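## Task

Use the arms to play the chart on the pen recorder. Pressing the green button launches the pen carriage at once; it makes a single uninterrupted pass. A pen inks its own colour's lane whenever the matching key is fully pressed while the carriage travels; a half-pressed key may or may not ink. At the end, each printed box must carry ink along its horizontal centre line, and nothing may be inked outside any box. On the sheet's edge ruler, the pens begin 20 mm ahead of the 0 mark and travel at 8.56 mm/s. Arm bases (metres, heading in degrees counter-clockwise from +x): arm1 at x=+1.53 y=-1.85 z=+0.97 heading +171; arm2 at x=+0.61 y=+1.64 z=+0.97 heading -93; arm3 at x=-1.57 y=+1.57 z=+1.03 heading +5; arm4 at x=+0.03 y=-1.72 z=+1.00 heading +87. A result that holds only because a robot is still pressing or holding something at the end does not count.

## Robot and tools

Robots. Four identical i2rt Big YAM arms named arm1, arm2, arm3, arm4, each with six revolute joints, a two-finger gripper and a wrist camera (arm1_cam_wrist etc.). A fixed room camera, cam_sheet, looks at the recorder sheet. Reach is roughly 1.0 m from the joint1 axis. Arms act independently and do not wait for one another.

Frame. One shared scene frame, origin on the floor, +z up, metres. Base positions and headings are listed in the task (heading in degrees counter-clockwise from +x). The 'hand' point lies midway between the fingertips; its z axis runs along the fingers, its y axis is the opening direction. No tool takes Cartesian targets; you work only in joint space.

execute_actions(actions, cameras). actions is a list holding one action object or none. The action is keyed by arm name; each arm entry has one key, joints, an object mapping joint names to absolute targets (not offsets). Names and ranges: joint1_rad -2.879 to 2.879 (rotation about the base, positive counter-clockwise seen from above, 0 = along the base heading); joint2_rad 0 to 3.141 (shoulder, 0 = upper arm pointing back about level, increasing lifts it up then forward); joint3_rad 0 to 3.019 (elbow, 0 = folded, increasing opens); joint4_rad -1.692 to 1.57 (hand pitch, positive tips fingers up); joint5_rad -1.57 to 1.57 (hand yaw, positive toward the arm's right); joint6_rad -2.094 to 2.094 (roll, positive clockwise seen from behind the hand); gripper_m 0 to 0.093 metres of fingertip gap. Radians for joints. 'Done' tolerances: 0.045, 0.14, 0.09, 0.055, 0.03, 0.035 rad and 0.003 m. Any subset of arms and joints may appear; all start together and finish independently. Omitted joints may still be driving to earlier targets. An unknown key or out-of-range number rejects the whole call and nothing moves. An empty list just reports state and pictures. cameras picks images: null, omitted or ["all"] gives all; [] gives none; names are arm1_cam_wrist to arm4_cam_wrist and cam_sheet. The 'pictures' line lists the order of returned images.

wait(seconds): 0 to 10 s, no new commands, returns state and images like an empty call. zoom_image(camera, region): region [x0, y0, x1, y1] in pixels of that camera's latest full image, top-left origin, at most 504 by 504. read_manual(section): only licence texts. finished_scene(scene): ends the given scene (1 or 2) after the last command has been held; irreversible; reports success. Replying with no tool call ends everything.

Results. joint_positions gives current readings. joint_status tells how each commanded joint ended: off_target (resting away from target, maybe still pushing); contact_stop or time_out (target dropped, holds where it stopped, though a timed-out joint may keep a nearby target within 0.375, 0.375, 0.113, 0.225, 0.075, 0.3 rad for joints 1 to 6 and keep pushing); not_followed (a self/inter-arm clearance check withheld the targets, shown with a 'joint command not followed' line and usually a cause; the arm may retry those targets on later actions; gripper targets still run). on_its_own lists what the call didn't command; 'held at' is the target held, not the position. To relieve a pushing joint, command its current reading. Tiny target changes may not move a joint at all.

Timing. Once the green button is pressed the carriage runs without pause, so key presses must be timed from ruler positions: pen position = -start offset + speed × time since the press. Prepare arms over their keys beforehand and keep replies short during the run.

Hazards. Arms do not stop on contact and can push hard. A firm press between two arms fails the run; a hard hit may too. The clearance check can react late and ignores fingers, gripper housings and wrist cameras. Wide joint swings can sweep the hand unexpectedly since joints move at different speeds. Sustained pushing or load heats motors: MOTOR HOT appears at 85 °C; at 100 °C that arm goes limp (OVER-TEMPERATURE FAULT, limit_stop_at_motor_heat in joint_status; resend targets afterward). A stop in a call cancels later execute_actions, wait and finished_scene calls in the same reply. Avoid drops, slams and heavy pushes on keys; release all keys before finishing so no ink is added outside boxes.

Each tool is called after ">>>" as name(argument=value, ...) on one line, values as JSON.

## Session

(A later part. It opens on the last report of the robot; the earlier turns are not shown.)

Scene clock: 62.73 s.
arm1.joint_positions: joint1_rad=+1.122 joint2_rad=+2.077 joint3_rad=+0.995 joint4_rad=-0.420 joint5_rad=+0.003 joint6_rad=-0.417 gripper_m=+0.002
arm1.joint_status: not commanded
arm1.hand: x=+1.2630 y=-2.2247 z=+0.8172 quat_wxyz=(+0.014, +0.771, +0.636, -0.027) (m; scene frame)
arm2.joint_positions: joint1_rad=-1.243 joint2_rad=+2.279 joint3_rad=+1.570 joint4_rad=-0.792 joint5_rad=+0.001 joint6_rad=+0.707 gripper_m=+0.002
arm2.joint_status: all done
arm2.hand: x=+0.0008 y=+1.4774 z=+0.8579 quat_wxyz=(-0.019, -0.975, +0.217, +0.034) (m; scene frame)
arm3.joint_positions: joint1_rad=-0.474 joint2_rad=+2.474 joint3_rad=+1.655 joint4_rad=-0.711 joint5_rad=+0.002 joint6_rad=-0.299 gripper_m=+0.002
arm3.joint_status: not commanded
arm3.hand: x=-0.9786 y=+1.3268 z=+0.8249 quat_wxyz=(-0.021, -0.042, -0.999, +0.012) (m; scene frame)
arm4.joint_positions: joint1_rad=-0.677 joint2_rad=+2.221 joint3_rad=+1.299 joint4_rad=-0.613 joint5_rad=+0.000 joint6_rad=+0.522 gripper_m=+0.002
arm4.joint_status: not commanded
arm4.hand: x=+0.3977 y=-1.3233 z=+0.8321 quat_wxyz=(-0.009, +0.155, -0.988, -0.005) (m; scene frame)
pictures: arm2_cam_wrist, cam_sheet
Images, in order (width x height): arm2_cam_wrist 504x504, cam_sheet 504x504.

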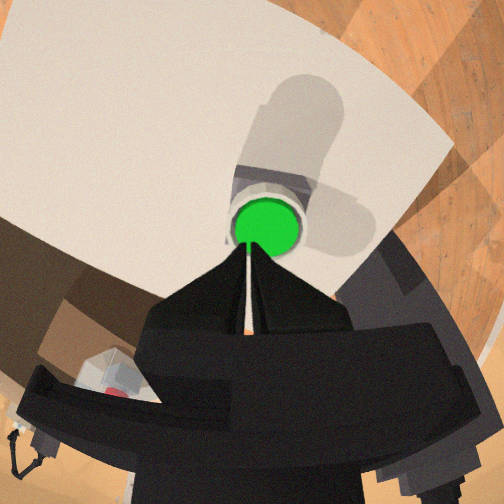

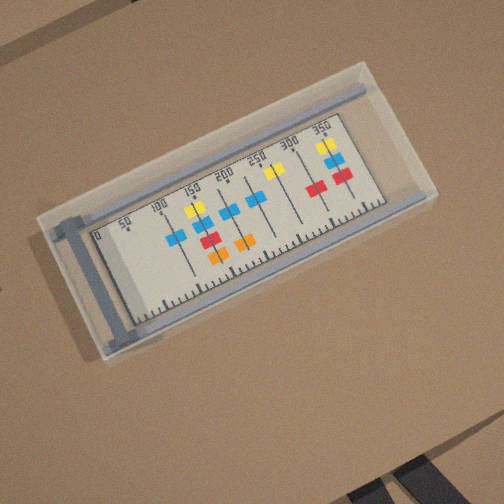

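Calibration is done. Before starting the one-shot run I'll re-check that everything is stable.

Plan, with times in seconds after the green press. Each box allows ±1.57 s around its time.

| Time (s) | Keys |
|---|---|
| 14.39 | blue |
| 19.08 | yellow, blue, red, orange |
| 23.75 | blue, orange |
| 28.43 | blue |
| 33.11 | yellow |
| 37.78 | red |
| 42.46 | yellow, blue, red |

| Arm | Key | joint2 press | joint2 release |
|---|---|---|---|
| arm1 | blue | 2.20 | 2.07 |
| arm2 | red | 2.485 | 2.36 |
| arm3 | orange | 2.57 | 2.455 |
| arm4 | yellow | 2.325 | 2.205 |

Arm2 presses the green button at joint2 2.40.

>>> execute_actions(actions=[])

>>> execute_actions(actions=[])

>>> execute_actions(actions=[])

>>> execute_actions(actions=[])

>>> execute_actions(actions=[])

>>> execute_actions(actions=[])

Scene clock: 66.97 s.
arm1.joint_positions: joint1_rad=+1.122 joint2_rad=+2.077 joint3_rad=+0.995 joint4_rad=-0.420 joint5_rad=+0.003 joint6_rad=-0.417 gripper_m=+0.002
arm1.joint_status: not commanded
arm1.hand: x=+1.2630 y=-2.2247 z=+0.8172 quat_wxyz=(+0.014, +0.771, +0.636, -0.027) (m; scene frame)
arm2.joint_positions: joint1_rad=-1.243 joint2_rad=+2.279 joint3_rad=+1.570 joint4_rad=-0.792 joint5_rad=+0.001 joint6_rad=+0.707 gripper_m=+0.002
arm2.joint_status: all done
arm2.hand: x=+0.0008 y=+1.4774 z=+0.8579 quat_wxyz=(-0.019, -0.975, +0.217, +0.034) (m; scene frame)
arm3.joint_positions: joint1_rad=-0.474 joint2_rad=+2.474 joint3_rad=+1.655 joint4_rad=-0.711 joint5_rad=+0.002 joint6_rad=-0.299 gripper_m=+0.002
arm3.joint_status: not commanded
arm3.hand: x=-0.9786 y=+1.3268 z=+0.8249 quat_wxyz=(-0.021, -0.042, -0.999, +0.012) (m; scene frame)
arm4.joint_positions: joint1_rad=-0.677 joint2_rad=+2.221 joint3_rad=+1.299 joint4_rad=-0.613 joint5_rad=+0.000 joint6_rad=+0.522 gripper_m=+0.002
arm4.joint_status: not commanded
arm4.hand: x=+0.3977 y=-1.3233 z=+0.8321 quat_wxyz=(-0.009, +0.155, -0.988, -0.005) (m; scene frame)
pictures: arm1_cam_wrist, arm2_cam_wrist, arm3_cam_wrist, arm4_cam_wrist, cam_sheet
Images, in order (width x height): arm1_cam_wrist 504x504, arm2_cam_wrist 504x504, arm3_cam_wrist 504x504, arm4_cam_wrist 504x504, cam_sheet 504x504.

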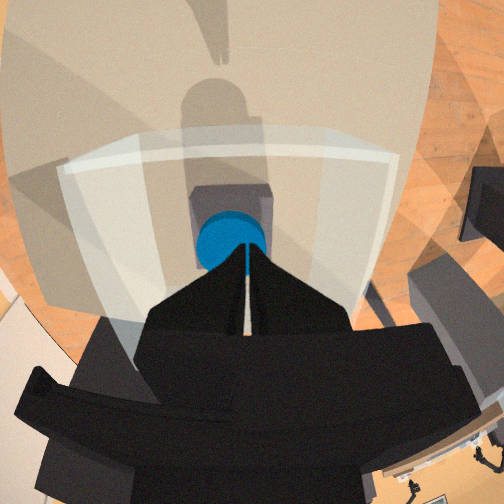

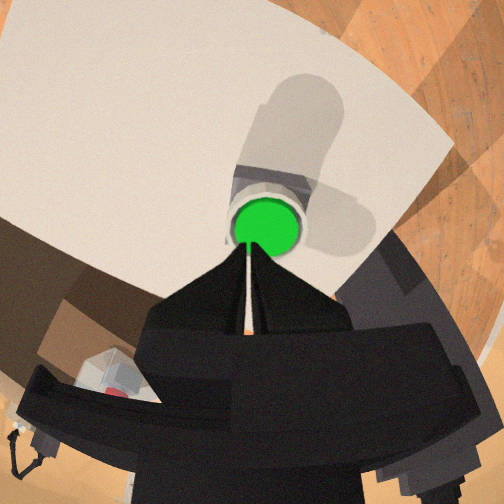

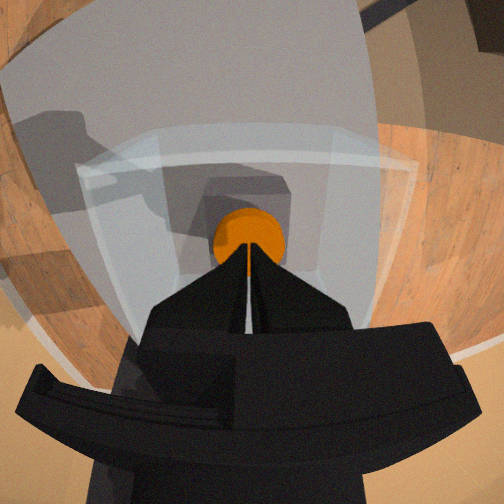

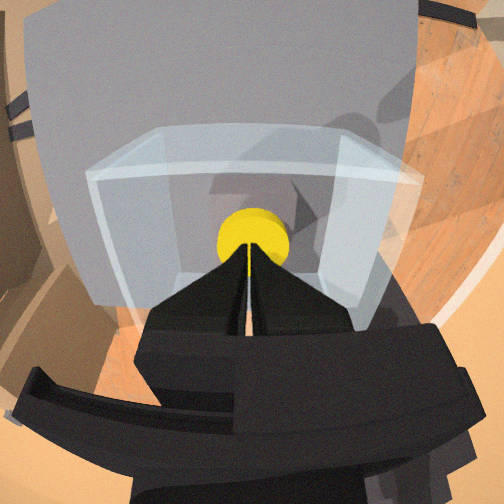

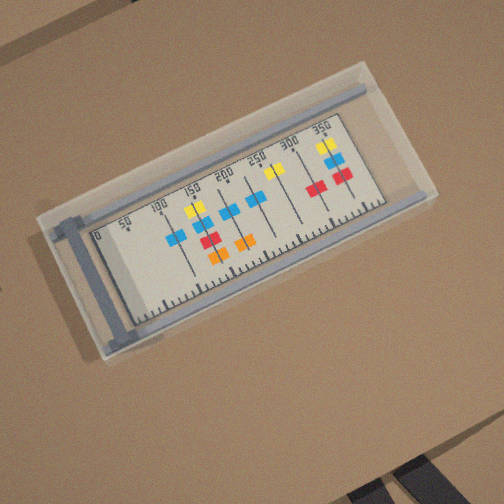

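Scene clock: 66.97 s.
arm1.joint_positions: joint1_rad=+1.122 joint2_rad=+2.077 joint3_rad=+0.995 joint4_rad=-0.420 joint5_rad=+0.003 joint6_rad=-0.417 gripper_m=+0.002
arm1.joint_status: not commanded
arm1.hand: x=+1.2630 y=-2.2247 z=+0.8172 quat_wxyz=(+0.014, +0.771, +0.636, -0.027) (m; scene frame)
arm2.joint_positions: joint1_rad=-1.243 joint2_rad=+2.279 joint3_rad=+1.570 joint4_rad=-0.792 joint5_rad=+0.001 joint6_rad=+0.707 gripper_m=+0.002
arm2.joint_status: all done
arm2.hand: x=+0.0008 y=+1.4774 z=+0.8579 quat_wxyz=(-0.019, -0.975, +0.217, +0.034) (m; scene frame)
arm3.joint_positions: joint1_rad=-0.474 joint2_rad=+2.474 joint3_rad=+1.655 joint4_rad=-0.711 joint5_rad=+0.002 joint6_rad=-0.299 gripper_m=+0.002
arm3.joint_status: not commanded
arm3.hand: x=-0.9786 y=+1.3268 z=+0.8249 quat_wxyz=(-0.021, -0.042, -0.999, +0.012) (m; scene frame)
arm4.joint_positions: joint1_rad=-0.677 joint2_rad=+2.221 joint3_rad=+1.299 joint4_rad=-0.613 joint5_rad=+0.000 joint6_rad=+0.522 gripper_m=+0.002
arm4.joint_status: not commanded
arm4.hand: x=+0.3977 y=-1.3233 z=+0.8321 quat_wxyz=(-0.009, +0.155, -0.988, -0.005) (m; scene frame)
pictures: arm1_cam_wrist, arm2_cam_wrist, arm3_cam_wrist, arm4_cam_wrist, cam_sheet
Images, in order (width x height): arm1_cam_wrist 504x504, arm2_cam_wrist 504x504, arm3_cam_wrist 504x504, arm4_cam_wrist 504x504, cam_sheet 504x504.

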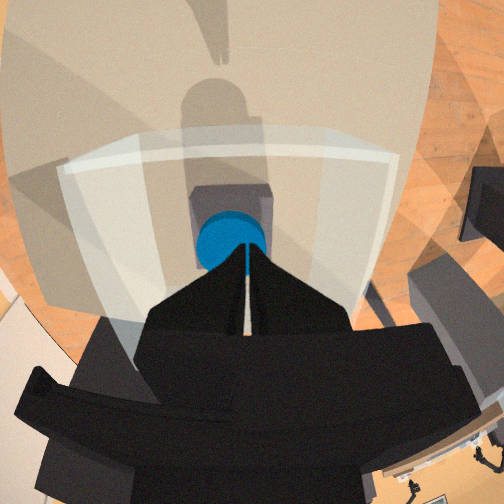

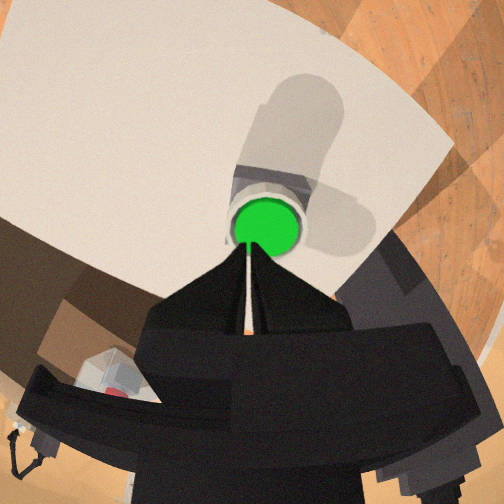

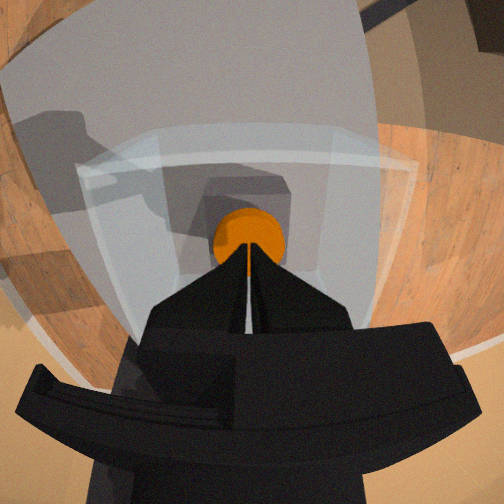

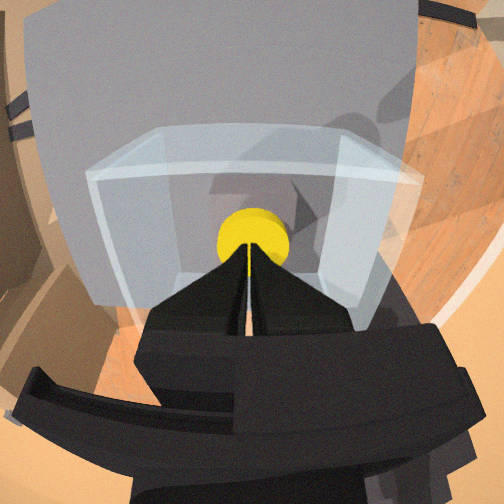

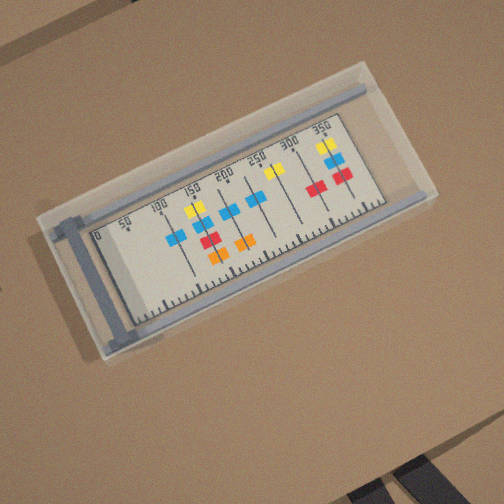

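Scene clock: 66.97 s.
arm1.joint_positions: joint1_rad=+1.122 joint2_rad=+2.077 joint3_rad=+0.995 joint4_rad=-0.420 joint5_rad=+0.003 joint6_rad=-0.417 gripper_m=+0.002
arm1.joint_status: not commanded
arm1.hand: x=+1.2630 y=-2.2247 z=+0.8172 quat_wxyz=(+0.014, +0.771, +0.636, -0.027) (m; scene frame)
arm2.joint_positions: joint1_rad=-1.243 joint2_rad=+2.279 joint3_rad=+1.570 joint4_rad=-0.792 joint5_rad=+0.001 joint6_rad=+0.707 gripper_m=+0.002
arm2.joint_status: all done
arm2.hand: x=+0.0008 y=+1.4774 z=+0.8579 quat_wxyz=(-0.019, -0.975, +0.217, +0.034) (m; scene frame)
arm3.joint_positions: joint1_rad=-0.474 joint2_rad=+2.474 joint3_rad=+1.655 joint4_rad=-0.711 joint5_rad=+0.002 joint6_rad=-0.299 gripper_m=+0.002
arm3.joint_status: not commanded
arm3.hand: x=-0.9786 y=+1.3268 z=+0.8249 quat_wxyz=(-0.021, -0.042, -0.999, +0.012) (m; scene frame)
arm4.joint_positions: joint1_rad=-0.677 joint2_rad=+2.221 joint3_rad=+1.299 joint4_rad=-0.613 joint5_rad=+0.000 joint6_rad=+0.522 gripper_m=+0.002
arm4.joint_status: not commanded
arm4.hand: x=+0.3977 y=-1.3233 z=+0.8321 quat_wxyz=(-0.009, +0.155, -0.988, -0.005) (m; scene frame)
pictures: arm1_cam_wrist, arm2_cam_wrist, arm3_cam_wrist, arm4_cam_wrist, cam_sheet
Images, in order (width x height): arm1_cam_wrist 504x504, arm2_cam_wrist 504x504, arm3_cam_wrist 504x504, arm4_cam_wrist 504x504, cam_sheet 504x504.

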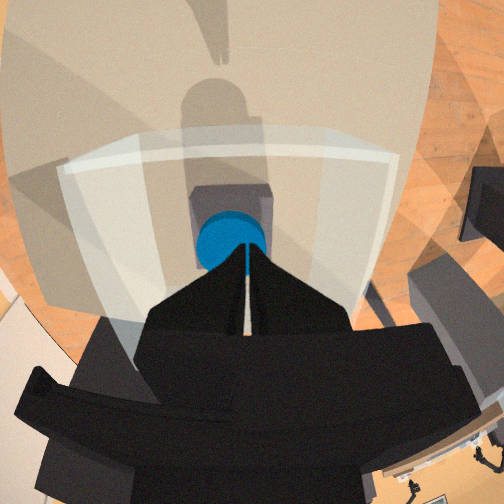

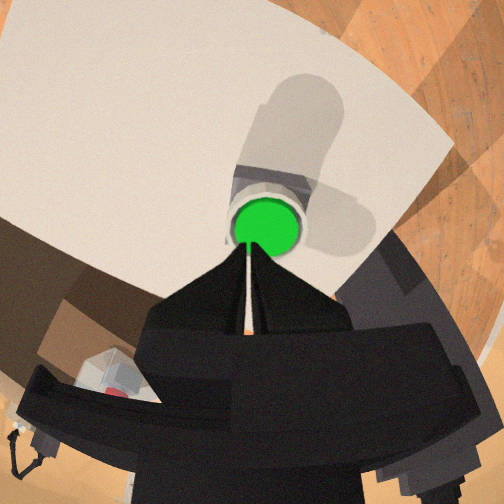

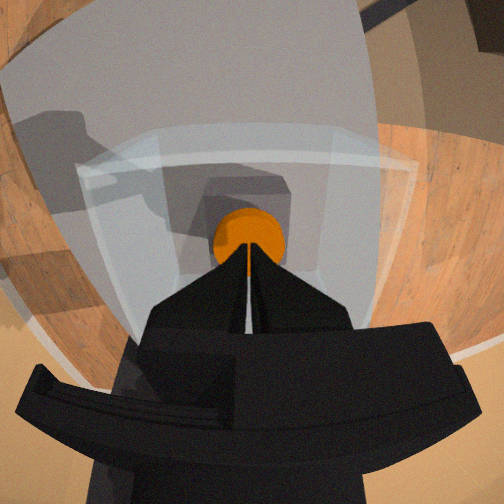

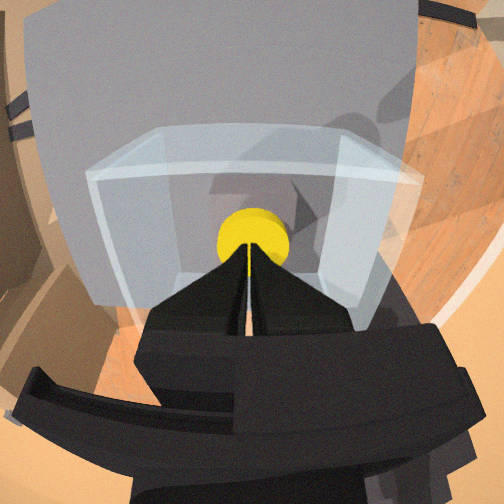

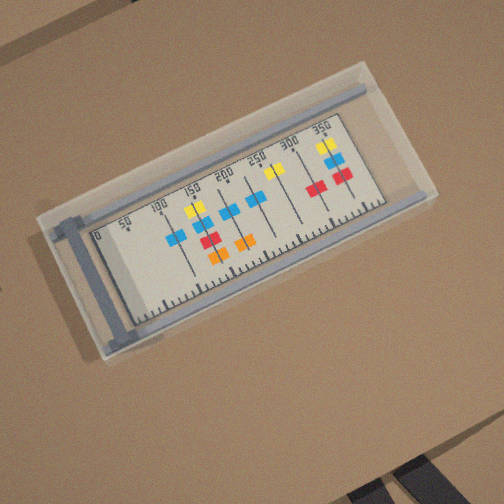

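Scene clock: 66.97 s.
arm1.joint_positions: joint1_rad=+1.122 joint2_rad=+2.077 joint3_rad=+0.995 joint4_rad=-0.420 joint5_rad=+0.003 joint6_rad=-0.417 gripper_m=+0.002
arm1.joint_status: not commanded
arm1.hand: x=+1.2630 y=-2.2247 z=+0.8172 quat_wxyz=(+0.014, +0.771, +0.636, -0.027) (m; scene frame)
arm2.joint_positions: joint1_rad=-1.243 joint2_rad=+2.279 joint3_rad=+1.570 joint4_rad=-0.792 joint5_rad=+0.001 joint6_rad=+0.707 gripper_m=+0.002
arm2.joint_status: all done
arm2.hand: x=+0.0008 y=+1.4774 z=+0.8579 quat_wxyz=(-0.019, -0.975, +0.217, +0.034) (m; scene frame)
arm3.joint_positions: joint1_rad=-0.474 joint2_rad=+2.474 joint3_rad=+1.655 joint4_rad=-0.711 joint5_rad=+0.002 joint6_rad=-0.299 gripper_m=+0.002
arm3.joint_status: not commanded
arm3.hand: x=-0.9786 y=+1.3268 z=+0.8249 quat_wxyz=(-0.021, -0.042, -0.999, +0.012) (m; scene frame)
arm4.joint_positions: joint1_rad=-0.677 joint2_rad=+2.221 joint3_rad=+1.299 joint4_rad=-0.613 joint5_rad=+0.000 joint6_rad=+0.522 gripper_m=+0.002
arm4.joint_status: not commanded
arm4.hand: x=+0.3977 y=-1.3233 z=+0.8321 quat_wxyz=(-0.009, +0.155, -0.988, -0.005) (m; scene frame)
pictures: arm1_cam_wrist, arm2_cam_wrist, arm3_cam_wrist, arm4_cam_wrist, cam_sheet
Images, in order (width x height): arm1_cam_wrist 504x504, arm2_cam_wrist 504x504, arm3_cam_wrist 504x504, arm4_cam_wrist 504x504, cam_sheet 504x504.

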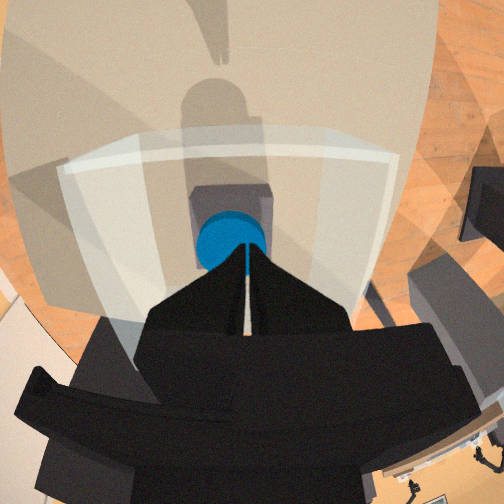

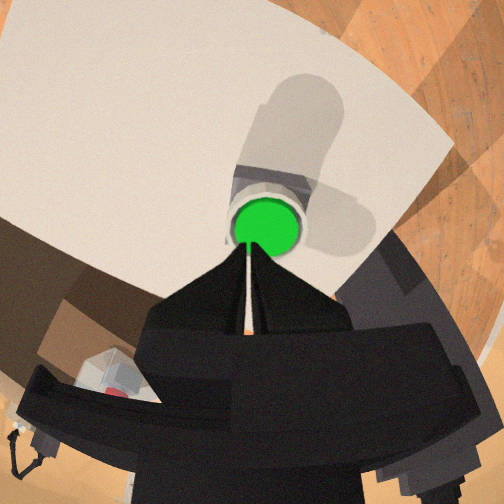

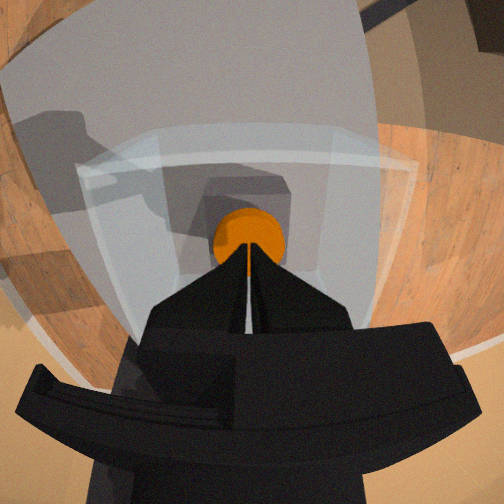

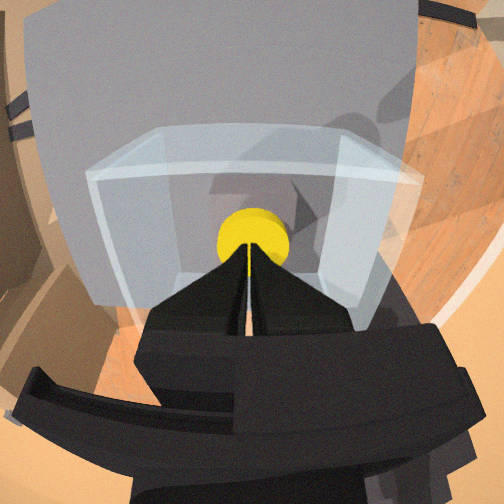

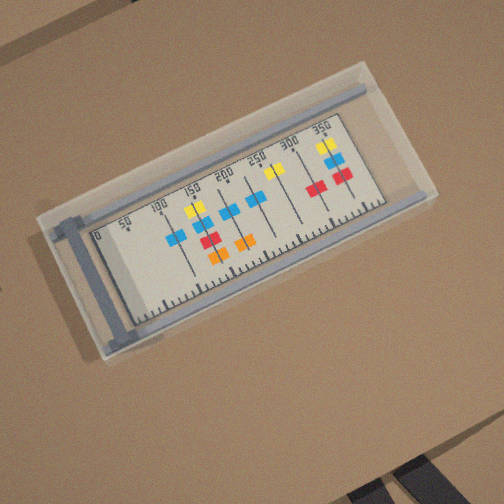

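Scene clock: 66.97 s.
arm1.joint_positions: joint1_rad=+1.122 joint2_rad=+2.077 joint3_rad=+0.995 joint4_rad=-0.420 joint5_rad=+0.003 joint6_rad=-0.417 gripper_m=+0.002
arm1.joint_status: not commanded
arm1.hand: x=+1.2630 y=-2.2247 z=+0.8172 quat_wxyz=(+0.014, +0.771, +0.636, -0.027) (m; scene frame)
arm2.joint_positions: joint1_rad=-1.243 joint2_rad=+2.279 joint3_rad=+1.570 joint4_rad=-0.792 joint5_rad=+0.001 joint6_rad=+0.707 gripper_m=+0.002
arm2.joint_status: all done
arm2.hand: x=+0.0008 y=+1.4774 z=+0.8579 quat_wxyz=(-0.019, -0.975, +0.217, +0.034) (m; scene frame)
arm3.joint_positions: joint1_rad=-0.474 joint2_rad=+2.474 joint3_rad=+1.655 joint4_rad=-0.711 joint5_rad=+0.002 joint6_rad=-0.299 gripper_m=+0.002
arm3.joint_status: not commanded
arm3.hand: x=-0.9786 y=+1.3268 z=+0.8249 quat_wxyz=(-0.021, -0.042, -0.999, +0.012) (m; scene frame)
arm4.joint_positions: joint1_rad=-0.677 joint2_rad=+2.221 joint3_rad=+1.299 joint4_rad=-0.613 joint5_rad=+0.000 joint6_rad=+0.522 gripper_m=+0.002
arm4.joint_status: not commanded
arm4.hand: x=+0.3977 y=-1.3233 z=+0.8321 quat_wxyz=(-0.009, +0.155, -0.988, -0.005) (m; scene frame)
pictures: arm1_cam_wrist, arm2_cam_wrist, arm3_cam_wrist, arm4_cam_wrist, cam_sheet
Images, in order (width x height): arm1_cam_wrist 504x504, arm2_cam_wrist 504x504, arm3_cam_wrist 504x504, arm4_cam_wrist 504x504, cam_sheet 504x504.

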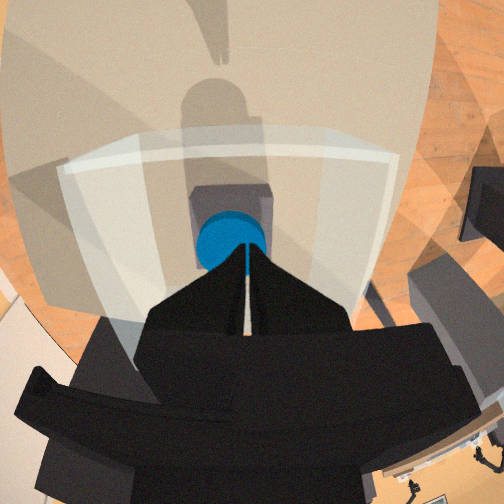

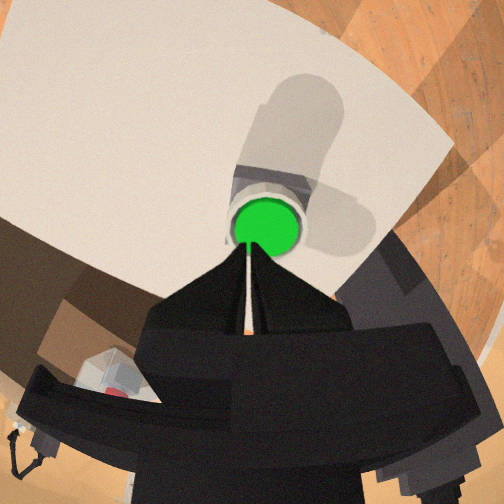

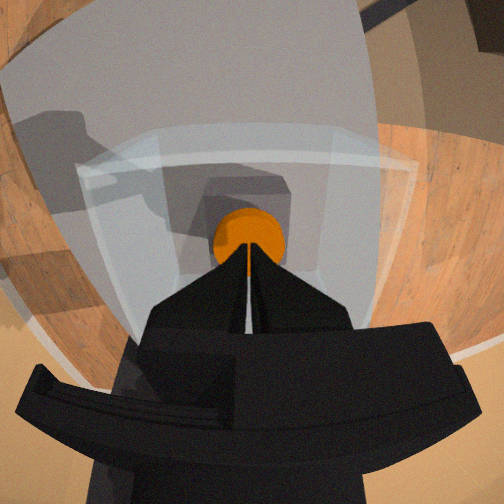

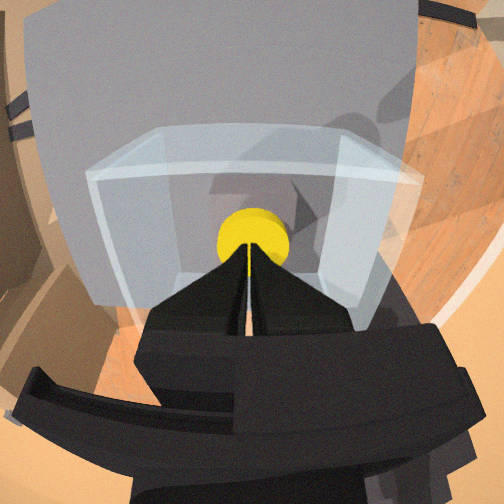

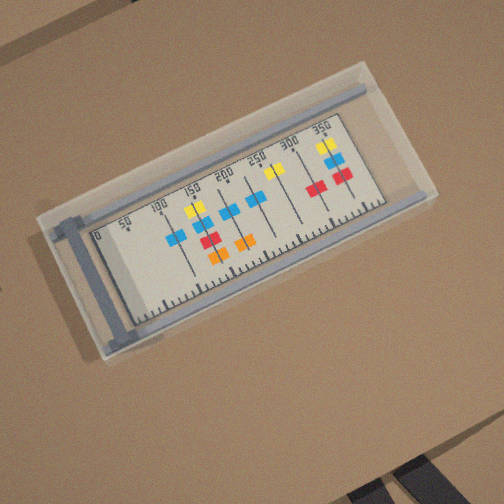

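Scene clock: 66.97 s.
arm1.joint_positions: joint1_rad=+1.122 joint2_rad=+2.077 joint3_rad=+0.995 joint4_rad=-0.420 joint5_rad=+0.003 joint6_rad=-0.417 gripper_m=+0.002
arm1.joint_status: not commanded
arm1.hand: x=+1.2630 y=-2.2247 z=+0.8172 quat_wxyz=(+0.014, +0.771, +0.636, -0.027) (m; scene frame)
arm2.joint_positions: joint1_rad=-1.243 joint2_rad=+2.279 joint3_rad=+1.570 joint4_rad=-0.792 joint5_rad=+0.001 joint6_rad=+0.707 gripper_m=+0.002
arm2.joint_status: all done
arm2.hand: x=+0.0008 y=+1.4774 z=+0.8579 quat_wxyz=(-0.019, -0.975, +0.217, +0.034) (m; scene frame)
arm3.joint_positions: joint1_rad=-0.474 joint2_rad=+2.474 joint3_rad=+1.655 joint4_rad=-0.711 joint5_rad=+0.002 joint6_rad=-0.299 gripper_m=+0.002
arm3.joint_status: not commanded
arm3.hand: x=-0.9786 y=+1.3268 z=+0.8249 quat_wxyz=(-0.021, -0.042, -0.999, +0.012) (m; scene frame)
arm4.joint_positions: joint1_rad=-0.677 joint2_rad=+2.221 joint3_rad=+1.299 joint4_rad=-0.613 joint5_rad=+0.000 joint6_rad=+0.522 gripper_m=+0.002
arm4.joint_status: not commanded
arm4.hand: x=+0.3977 y=-1.3233 z=+0.8321 quat_wxyz=(-0.009, +0.155, -0.988, -0.005) (m; scene frame)
pictures: arm1_cam_wrist, arm2_cam_wrist, arm3_cam_wrist, arm4_cam_wrist, cam_sheet
Images, in order (width x height): arm1_cam_wrist 504x504, arm2_cam_wrist 504x504, arm3_cam_wrist 504x504, arm4_cam_wrist 504x504, cam_sheet 504x504.

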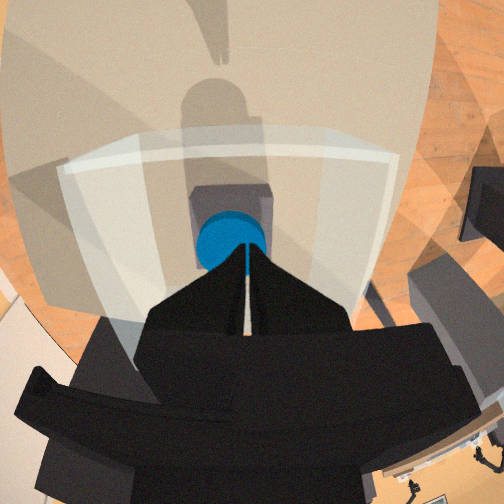

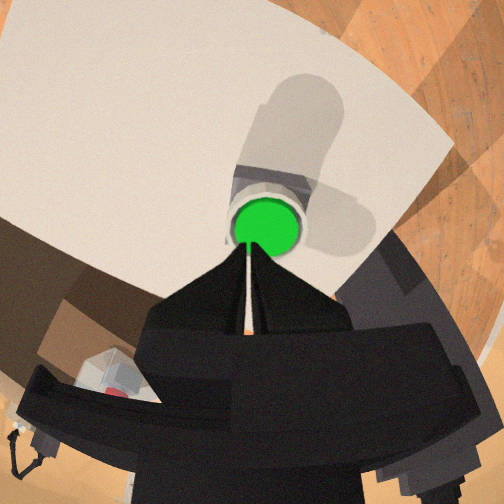

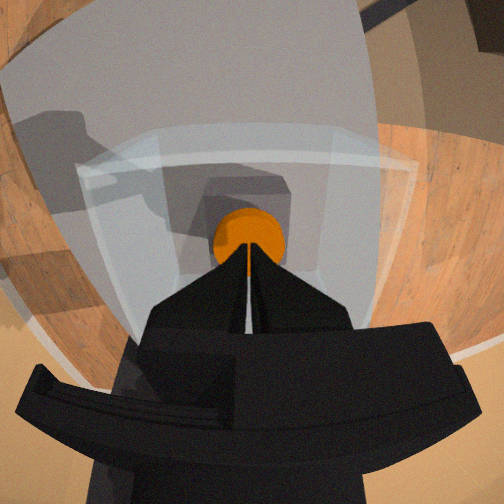

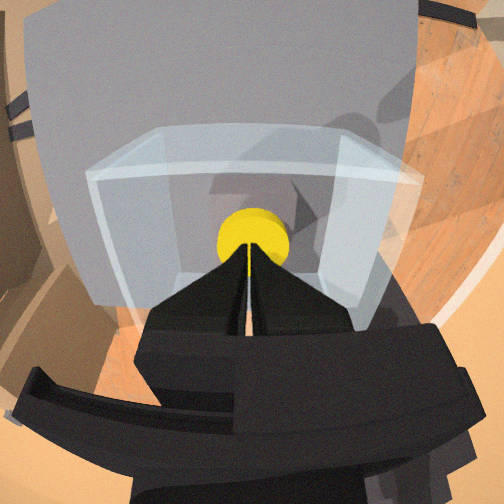

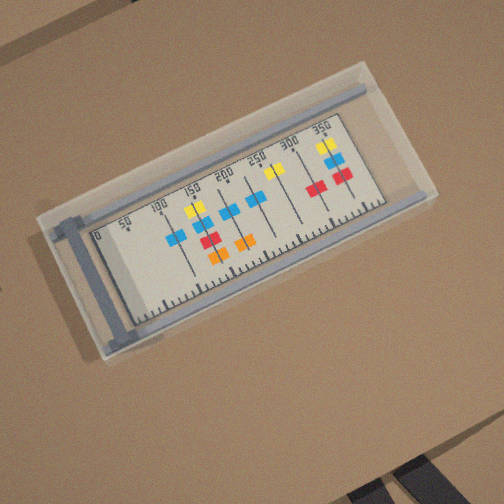

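Everything is stable. I'll take a few more confirmation readings; these use no motion time.

>>> execute_actions(actions=[])

>>> execute_actions(actions=[])

>>> execute_actions(actions=[])

Scene clock: 67.43 s.
arm1.joint_positions: joint1_rad=+1.122 joint2_rad=+2.077 joint3_rad=+0.995 joint4_rad=-0.420 joint5_rad=+0.003 joint6_rad=-0.417 gripper_m=+0.002
arm1.joint_status: not commanded
arm1.hand: x=+1.2630 y=-2.2247 z=+0.8172 quat_wxyz=(+0.014, +0.771, +0.636, -0.027) (m; scene frame)
arm2.joint_positions: joint1_rad=-1.243 joint2_rad=+2.279 joint3_rad=+1.570 joint4_rad=-0.792 joint5_rad=+0.001 joint6_rad=+0.707 gripper_m=+0.002
arm2.joint_status: all done
arm2.hand: x=+0.0008 y=+1.4774 z=+0.8579 quat_wxyz=(-0.019, -0.975, +0.217, +0.034) (m; scene frame)
arm3.joint_positions: joint1_rad=-0.474 joint2_rad=+2.474 joint3_rad=+1.655 joint4_rad=-0.711 joint5_rad=+0.002 joint6_rad=-0.299 gripper_m=+0.002
arm3.joint_status: not commanded
arm3.hand: x=-0.9786 y=+1.3268 z=+0.8249 quat_wxyz=(-0.021, -0.042, -0.999, +0.012) (m; scene frame)
arm4.joint_positions: joint1_rad=-0.677 joint2_rad=+2.221 joint3_rad=+1.299 joint4_rad=-0.613 joint5_rad=+0.000 joint6_rad=+0.522 gripper_m=+0.002
arm4.joint_status: not commanded
arm4.hand: x=+0.3977 y=-1.3233 z=+0.8321 quat_wxyz=(-0.009, +0.155, -0.988, -0.005) (m; scene frame)
pictures: arm1_cam_wrist, arm2_cam_wrist, arm3_cam_wrist, arm4_cam_wrist, cam_sheet
Images, in order (width x height): arm1_cam_wrist 504x504, arm2_cam_wrist 504x504, arm3_cam_wrist 504x504, arm4_cam_wrist 504x504, cam_sheet 504x504.

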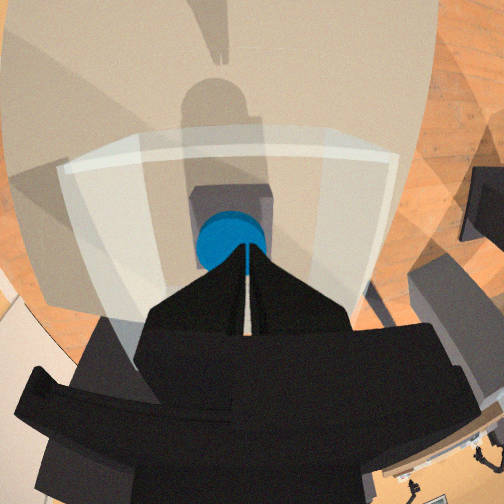

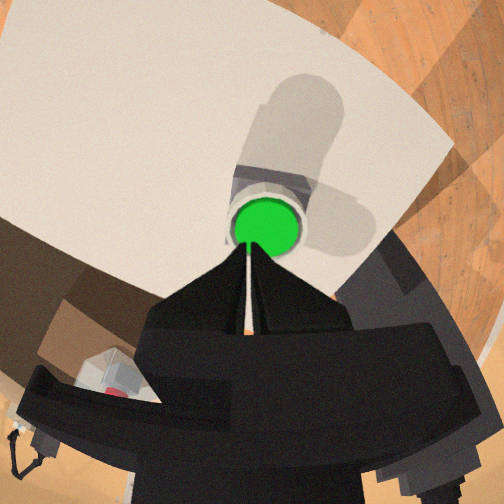

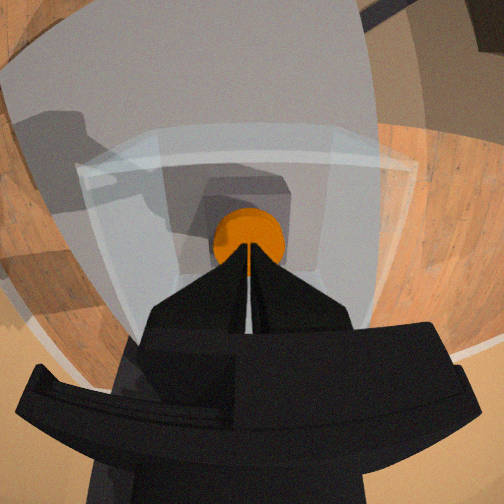

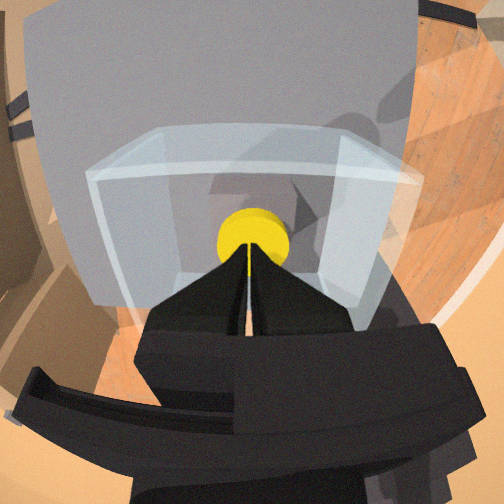

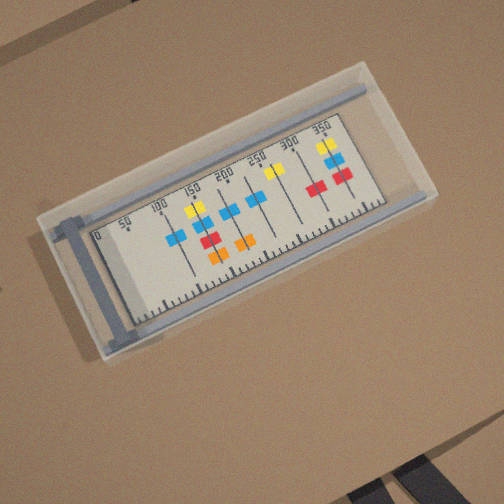

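Scene clock: 67.43 s.
arm1.joint_positions: joint1_rad=+1.122 joint2_rad=+2.077 joint3_rad=+0.995 joint4_rad=-0.420 joint5_rad=+0.003 joint6_rad=-0.417 gripper_m=+0.002
arm1.joint_status: not commanded
arm1.hand: x=+1.2630 y=-2.2247 z=+0.8172 quat_wxyz=(+0.014, +0.771, +0.636, -0.027) (m; scene frame)
arm2.joint_positions: joint1_rad=-1.243 joint2_rad=+2.279 joint3_rad=+1.570 joint4_rad=-0.792 joint5_rad=+0.001 joint6_rad=+0.707 gripper_m=+0.002
arm2.joint_status: all done
arm2.hand: x=+0.0008 y=+1.4774 z=+0.8579 quat_wxyz=(-0.019, -0.975, +0.217, +0.034) (m; scene frame)
arm3.joint_positions: joint1_rad=-0.474 joint2_rad=+2.474 joint3_rad=+1.655 joint4_rad=-0.711 joint5_rad=+0.002 joint6_rad=-0.299 gripper_m=+0.002
arm3.joint_status: not commanded
arm3.hand: x=-0.9786 y=+1.3268 z=+0.8249 quat_wxyz=(-0.021, -0.042, -0.999, +0.012) (m; scene frame)
arm4.joint_positions: joint1_rad=-0.677 joint2_rad=+2.221 joint3_rad=+1.299 joint4_rad=-0.613 joint5_rad=+0.000 joint6_rad=+0.522 gripper_m=+0.002
arm4.joint_status: not commanded
arm4.hand: x=+0.3977 y=-1.3233 z=+0.8321 quat_wxyz=(-0.009, +0.155, -0.988, -0.005) (m; scene frame)
pictures: arm1_cam_wrist, arm2_cam_wrist, arm3_cam_wrist, arm4_cam_wrist, cam_sheet
Images, in order (width x height): arm1_cam_wrist 504x504, arm2_cam_wrist 504x504, arm3_cam_wrist 504x504, arm4_cam_wrist 504x504, cam_sheet 504x504.

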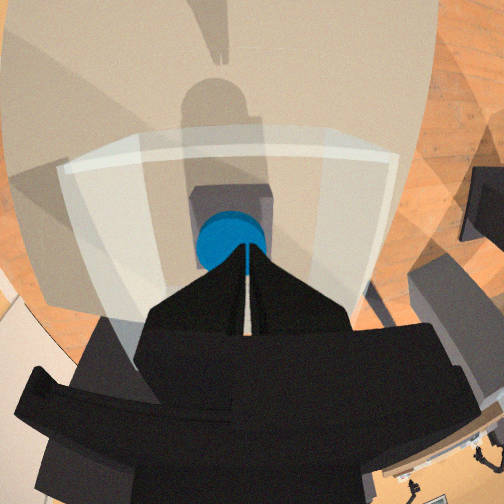

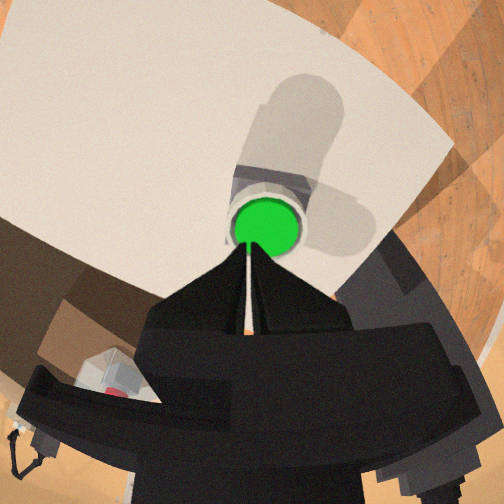

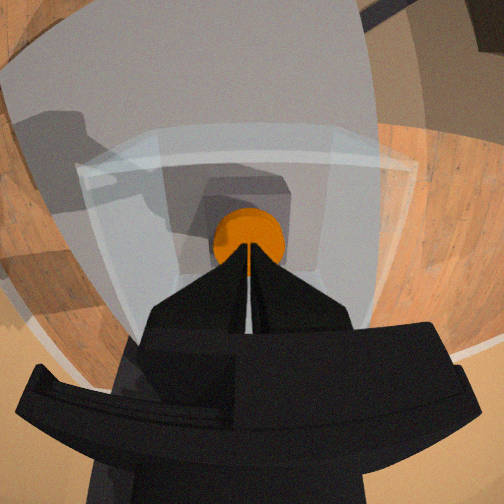

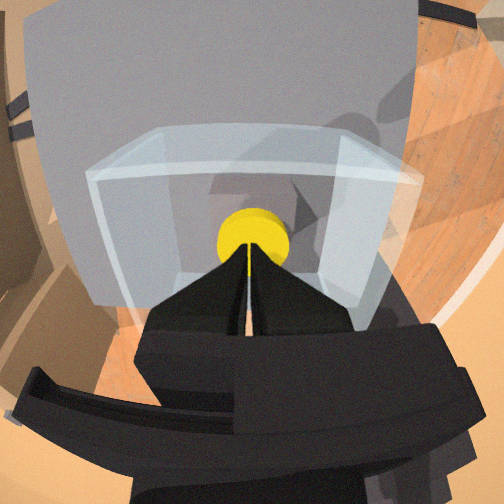

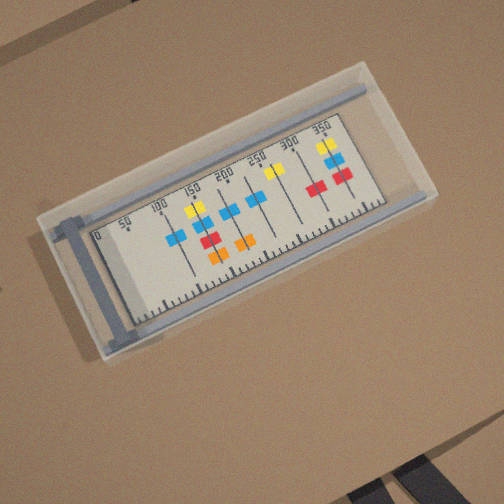

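Scene clock: 67.43 s.
arm1.joint_positions: joint1_rad=+1.122 joint2_rad=+2.077 joint3_rad=+0.995 joint4_rad=-0.420 joint5_rad=+0.003 joint6_rad=-0.417 gripper_m=+0.002
arm1.joint_status: not commanded
arm1.hand: x=+1.2630 y=-2.2247 z=+0.8172 quat_wxyz=(+0.014, +0.771, +0.636, -0.027) (m; scene frame)
arm2.joint_positions: joint1_rad=-1.243 joint2_rad=+2.279 joint3_rad=+1.570 joint4_rad=-0.792 joint5_rad=+0.001 joint6_rad=+0.707 gripper_m=+0.002
arm2.joint_status: all done
arm2.hand: x=+0.0008 y=+1.4774 z=+0.8579 quat_wxyz=(-0.019, -0.975, +0.217, +0.034) (m; scene frame)
arm3.joint_positions: joint1_rad=-0.474 joint2_rad=+2.474 joint3_rad=+1.655 joint4_rad=-0.711 joint5_rad=+0.002 joint6_rad=-0.299 gripper_m=+0.002
arm3.joint_status: not commanded
arm3.hand: x=-0.9786 y=+1.3268 z=+0.8249 quat_wxyz=(-0.021, -0.042, -0.999, +0.012) (m; scene frame)
arm4.joint_positions: joint1_rad=-0.677 joint2_rad=+2.221 joint3_rad=+1.299 joint4_rad=-0.613 joint5_rad=+0.000 joint6_rad=+0.522 gripper_m=+0.002
arm4.joint_status: not commanded
arm4.hand: x=+0.3977 y=-1.3233 z=+0.8321 quat_wxyz=(-0.009, +0.155, -0.988, -0.005) (m; scene frame)
pictures: arm1_cam_wrist, arm2_cam_wrist, arm3_cam_wrist, arm4_cam_wrist, cam_sheet
Images, in order (width x height): arm1_cam_wrist 504x504, arm2_cam_wrist 504x504, arm3_cam_wrist 504x504, arm4_cam_wrist 504x504, cam_sheet 504x504.

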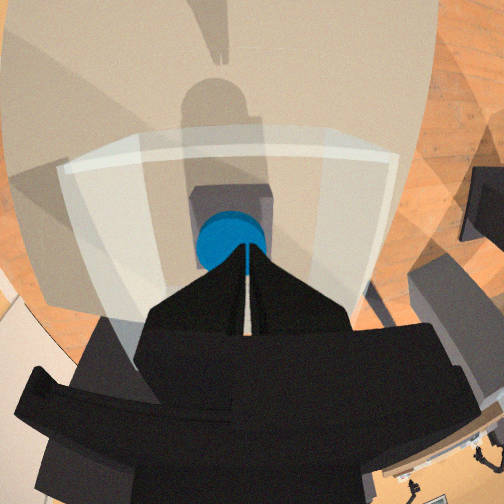

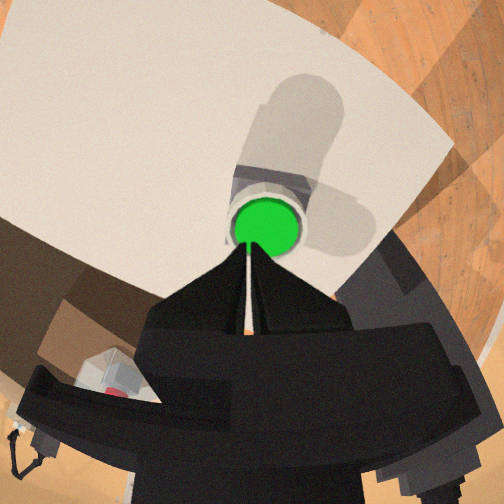

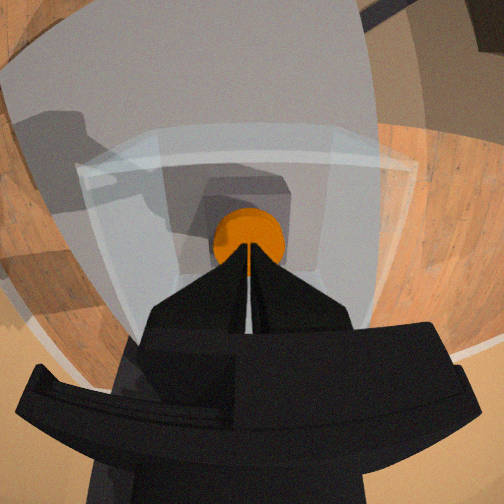

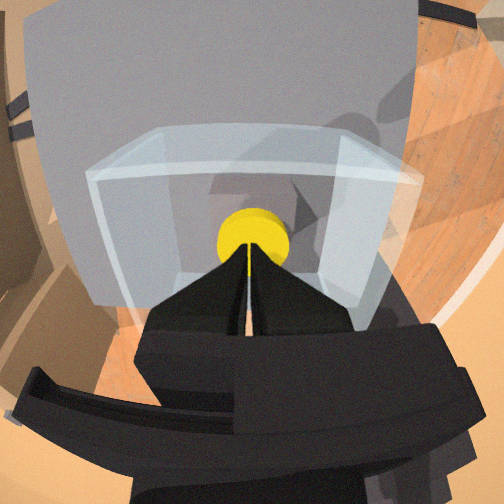

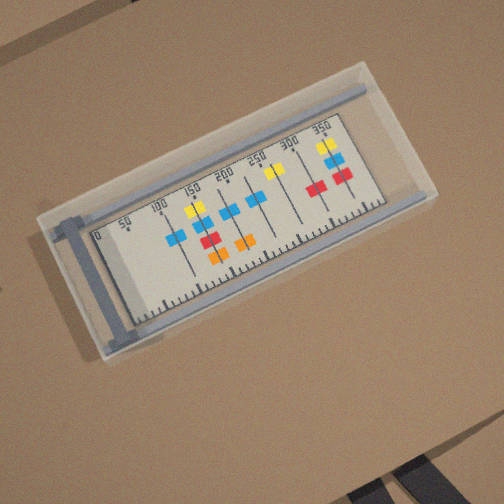

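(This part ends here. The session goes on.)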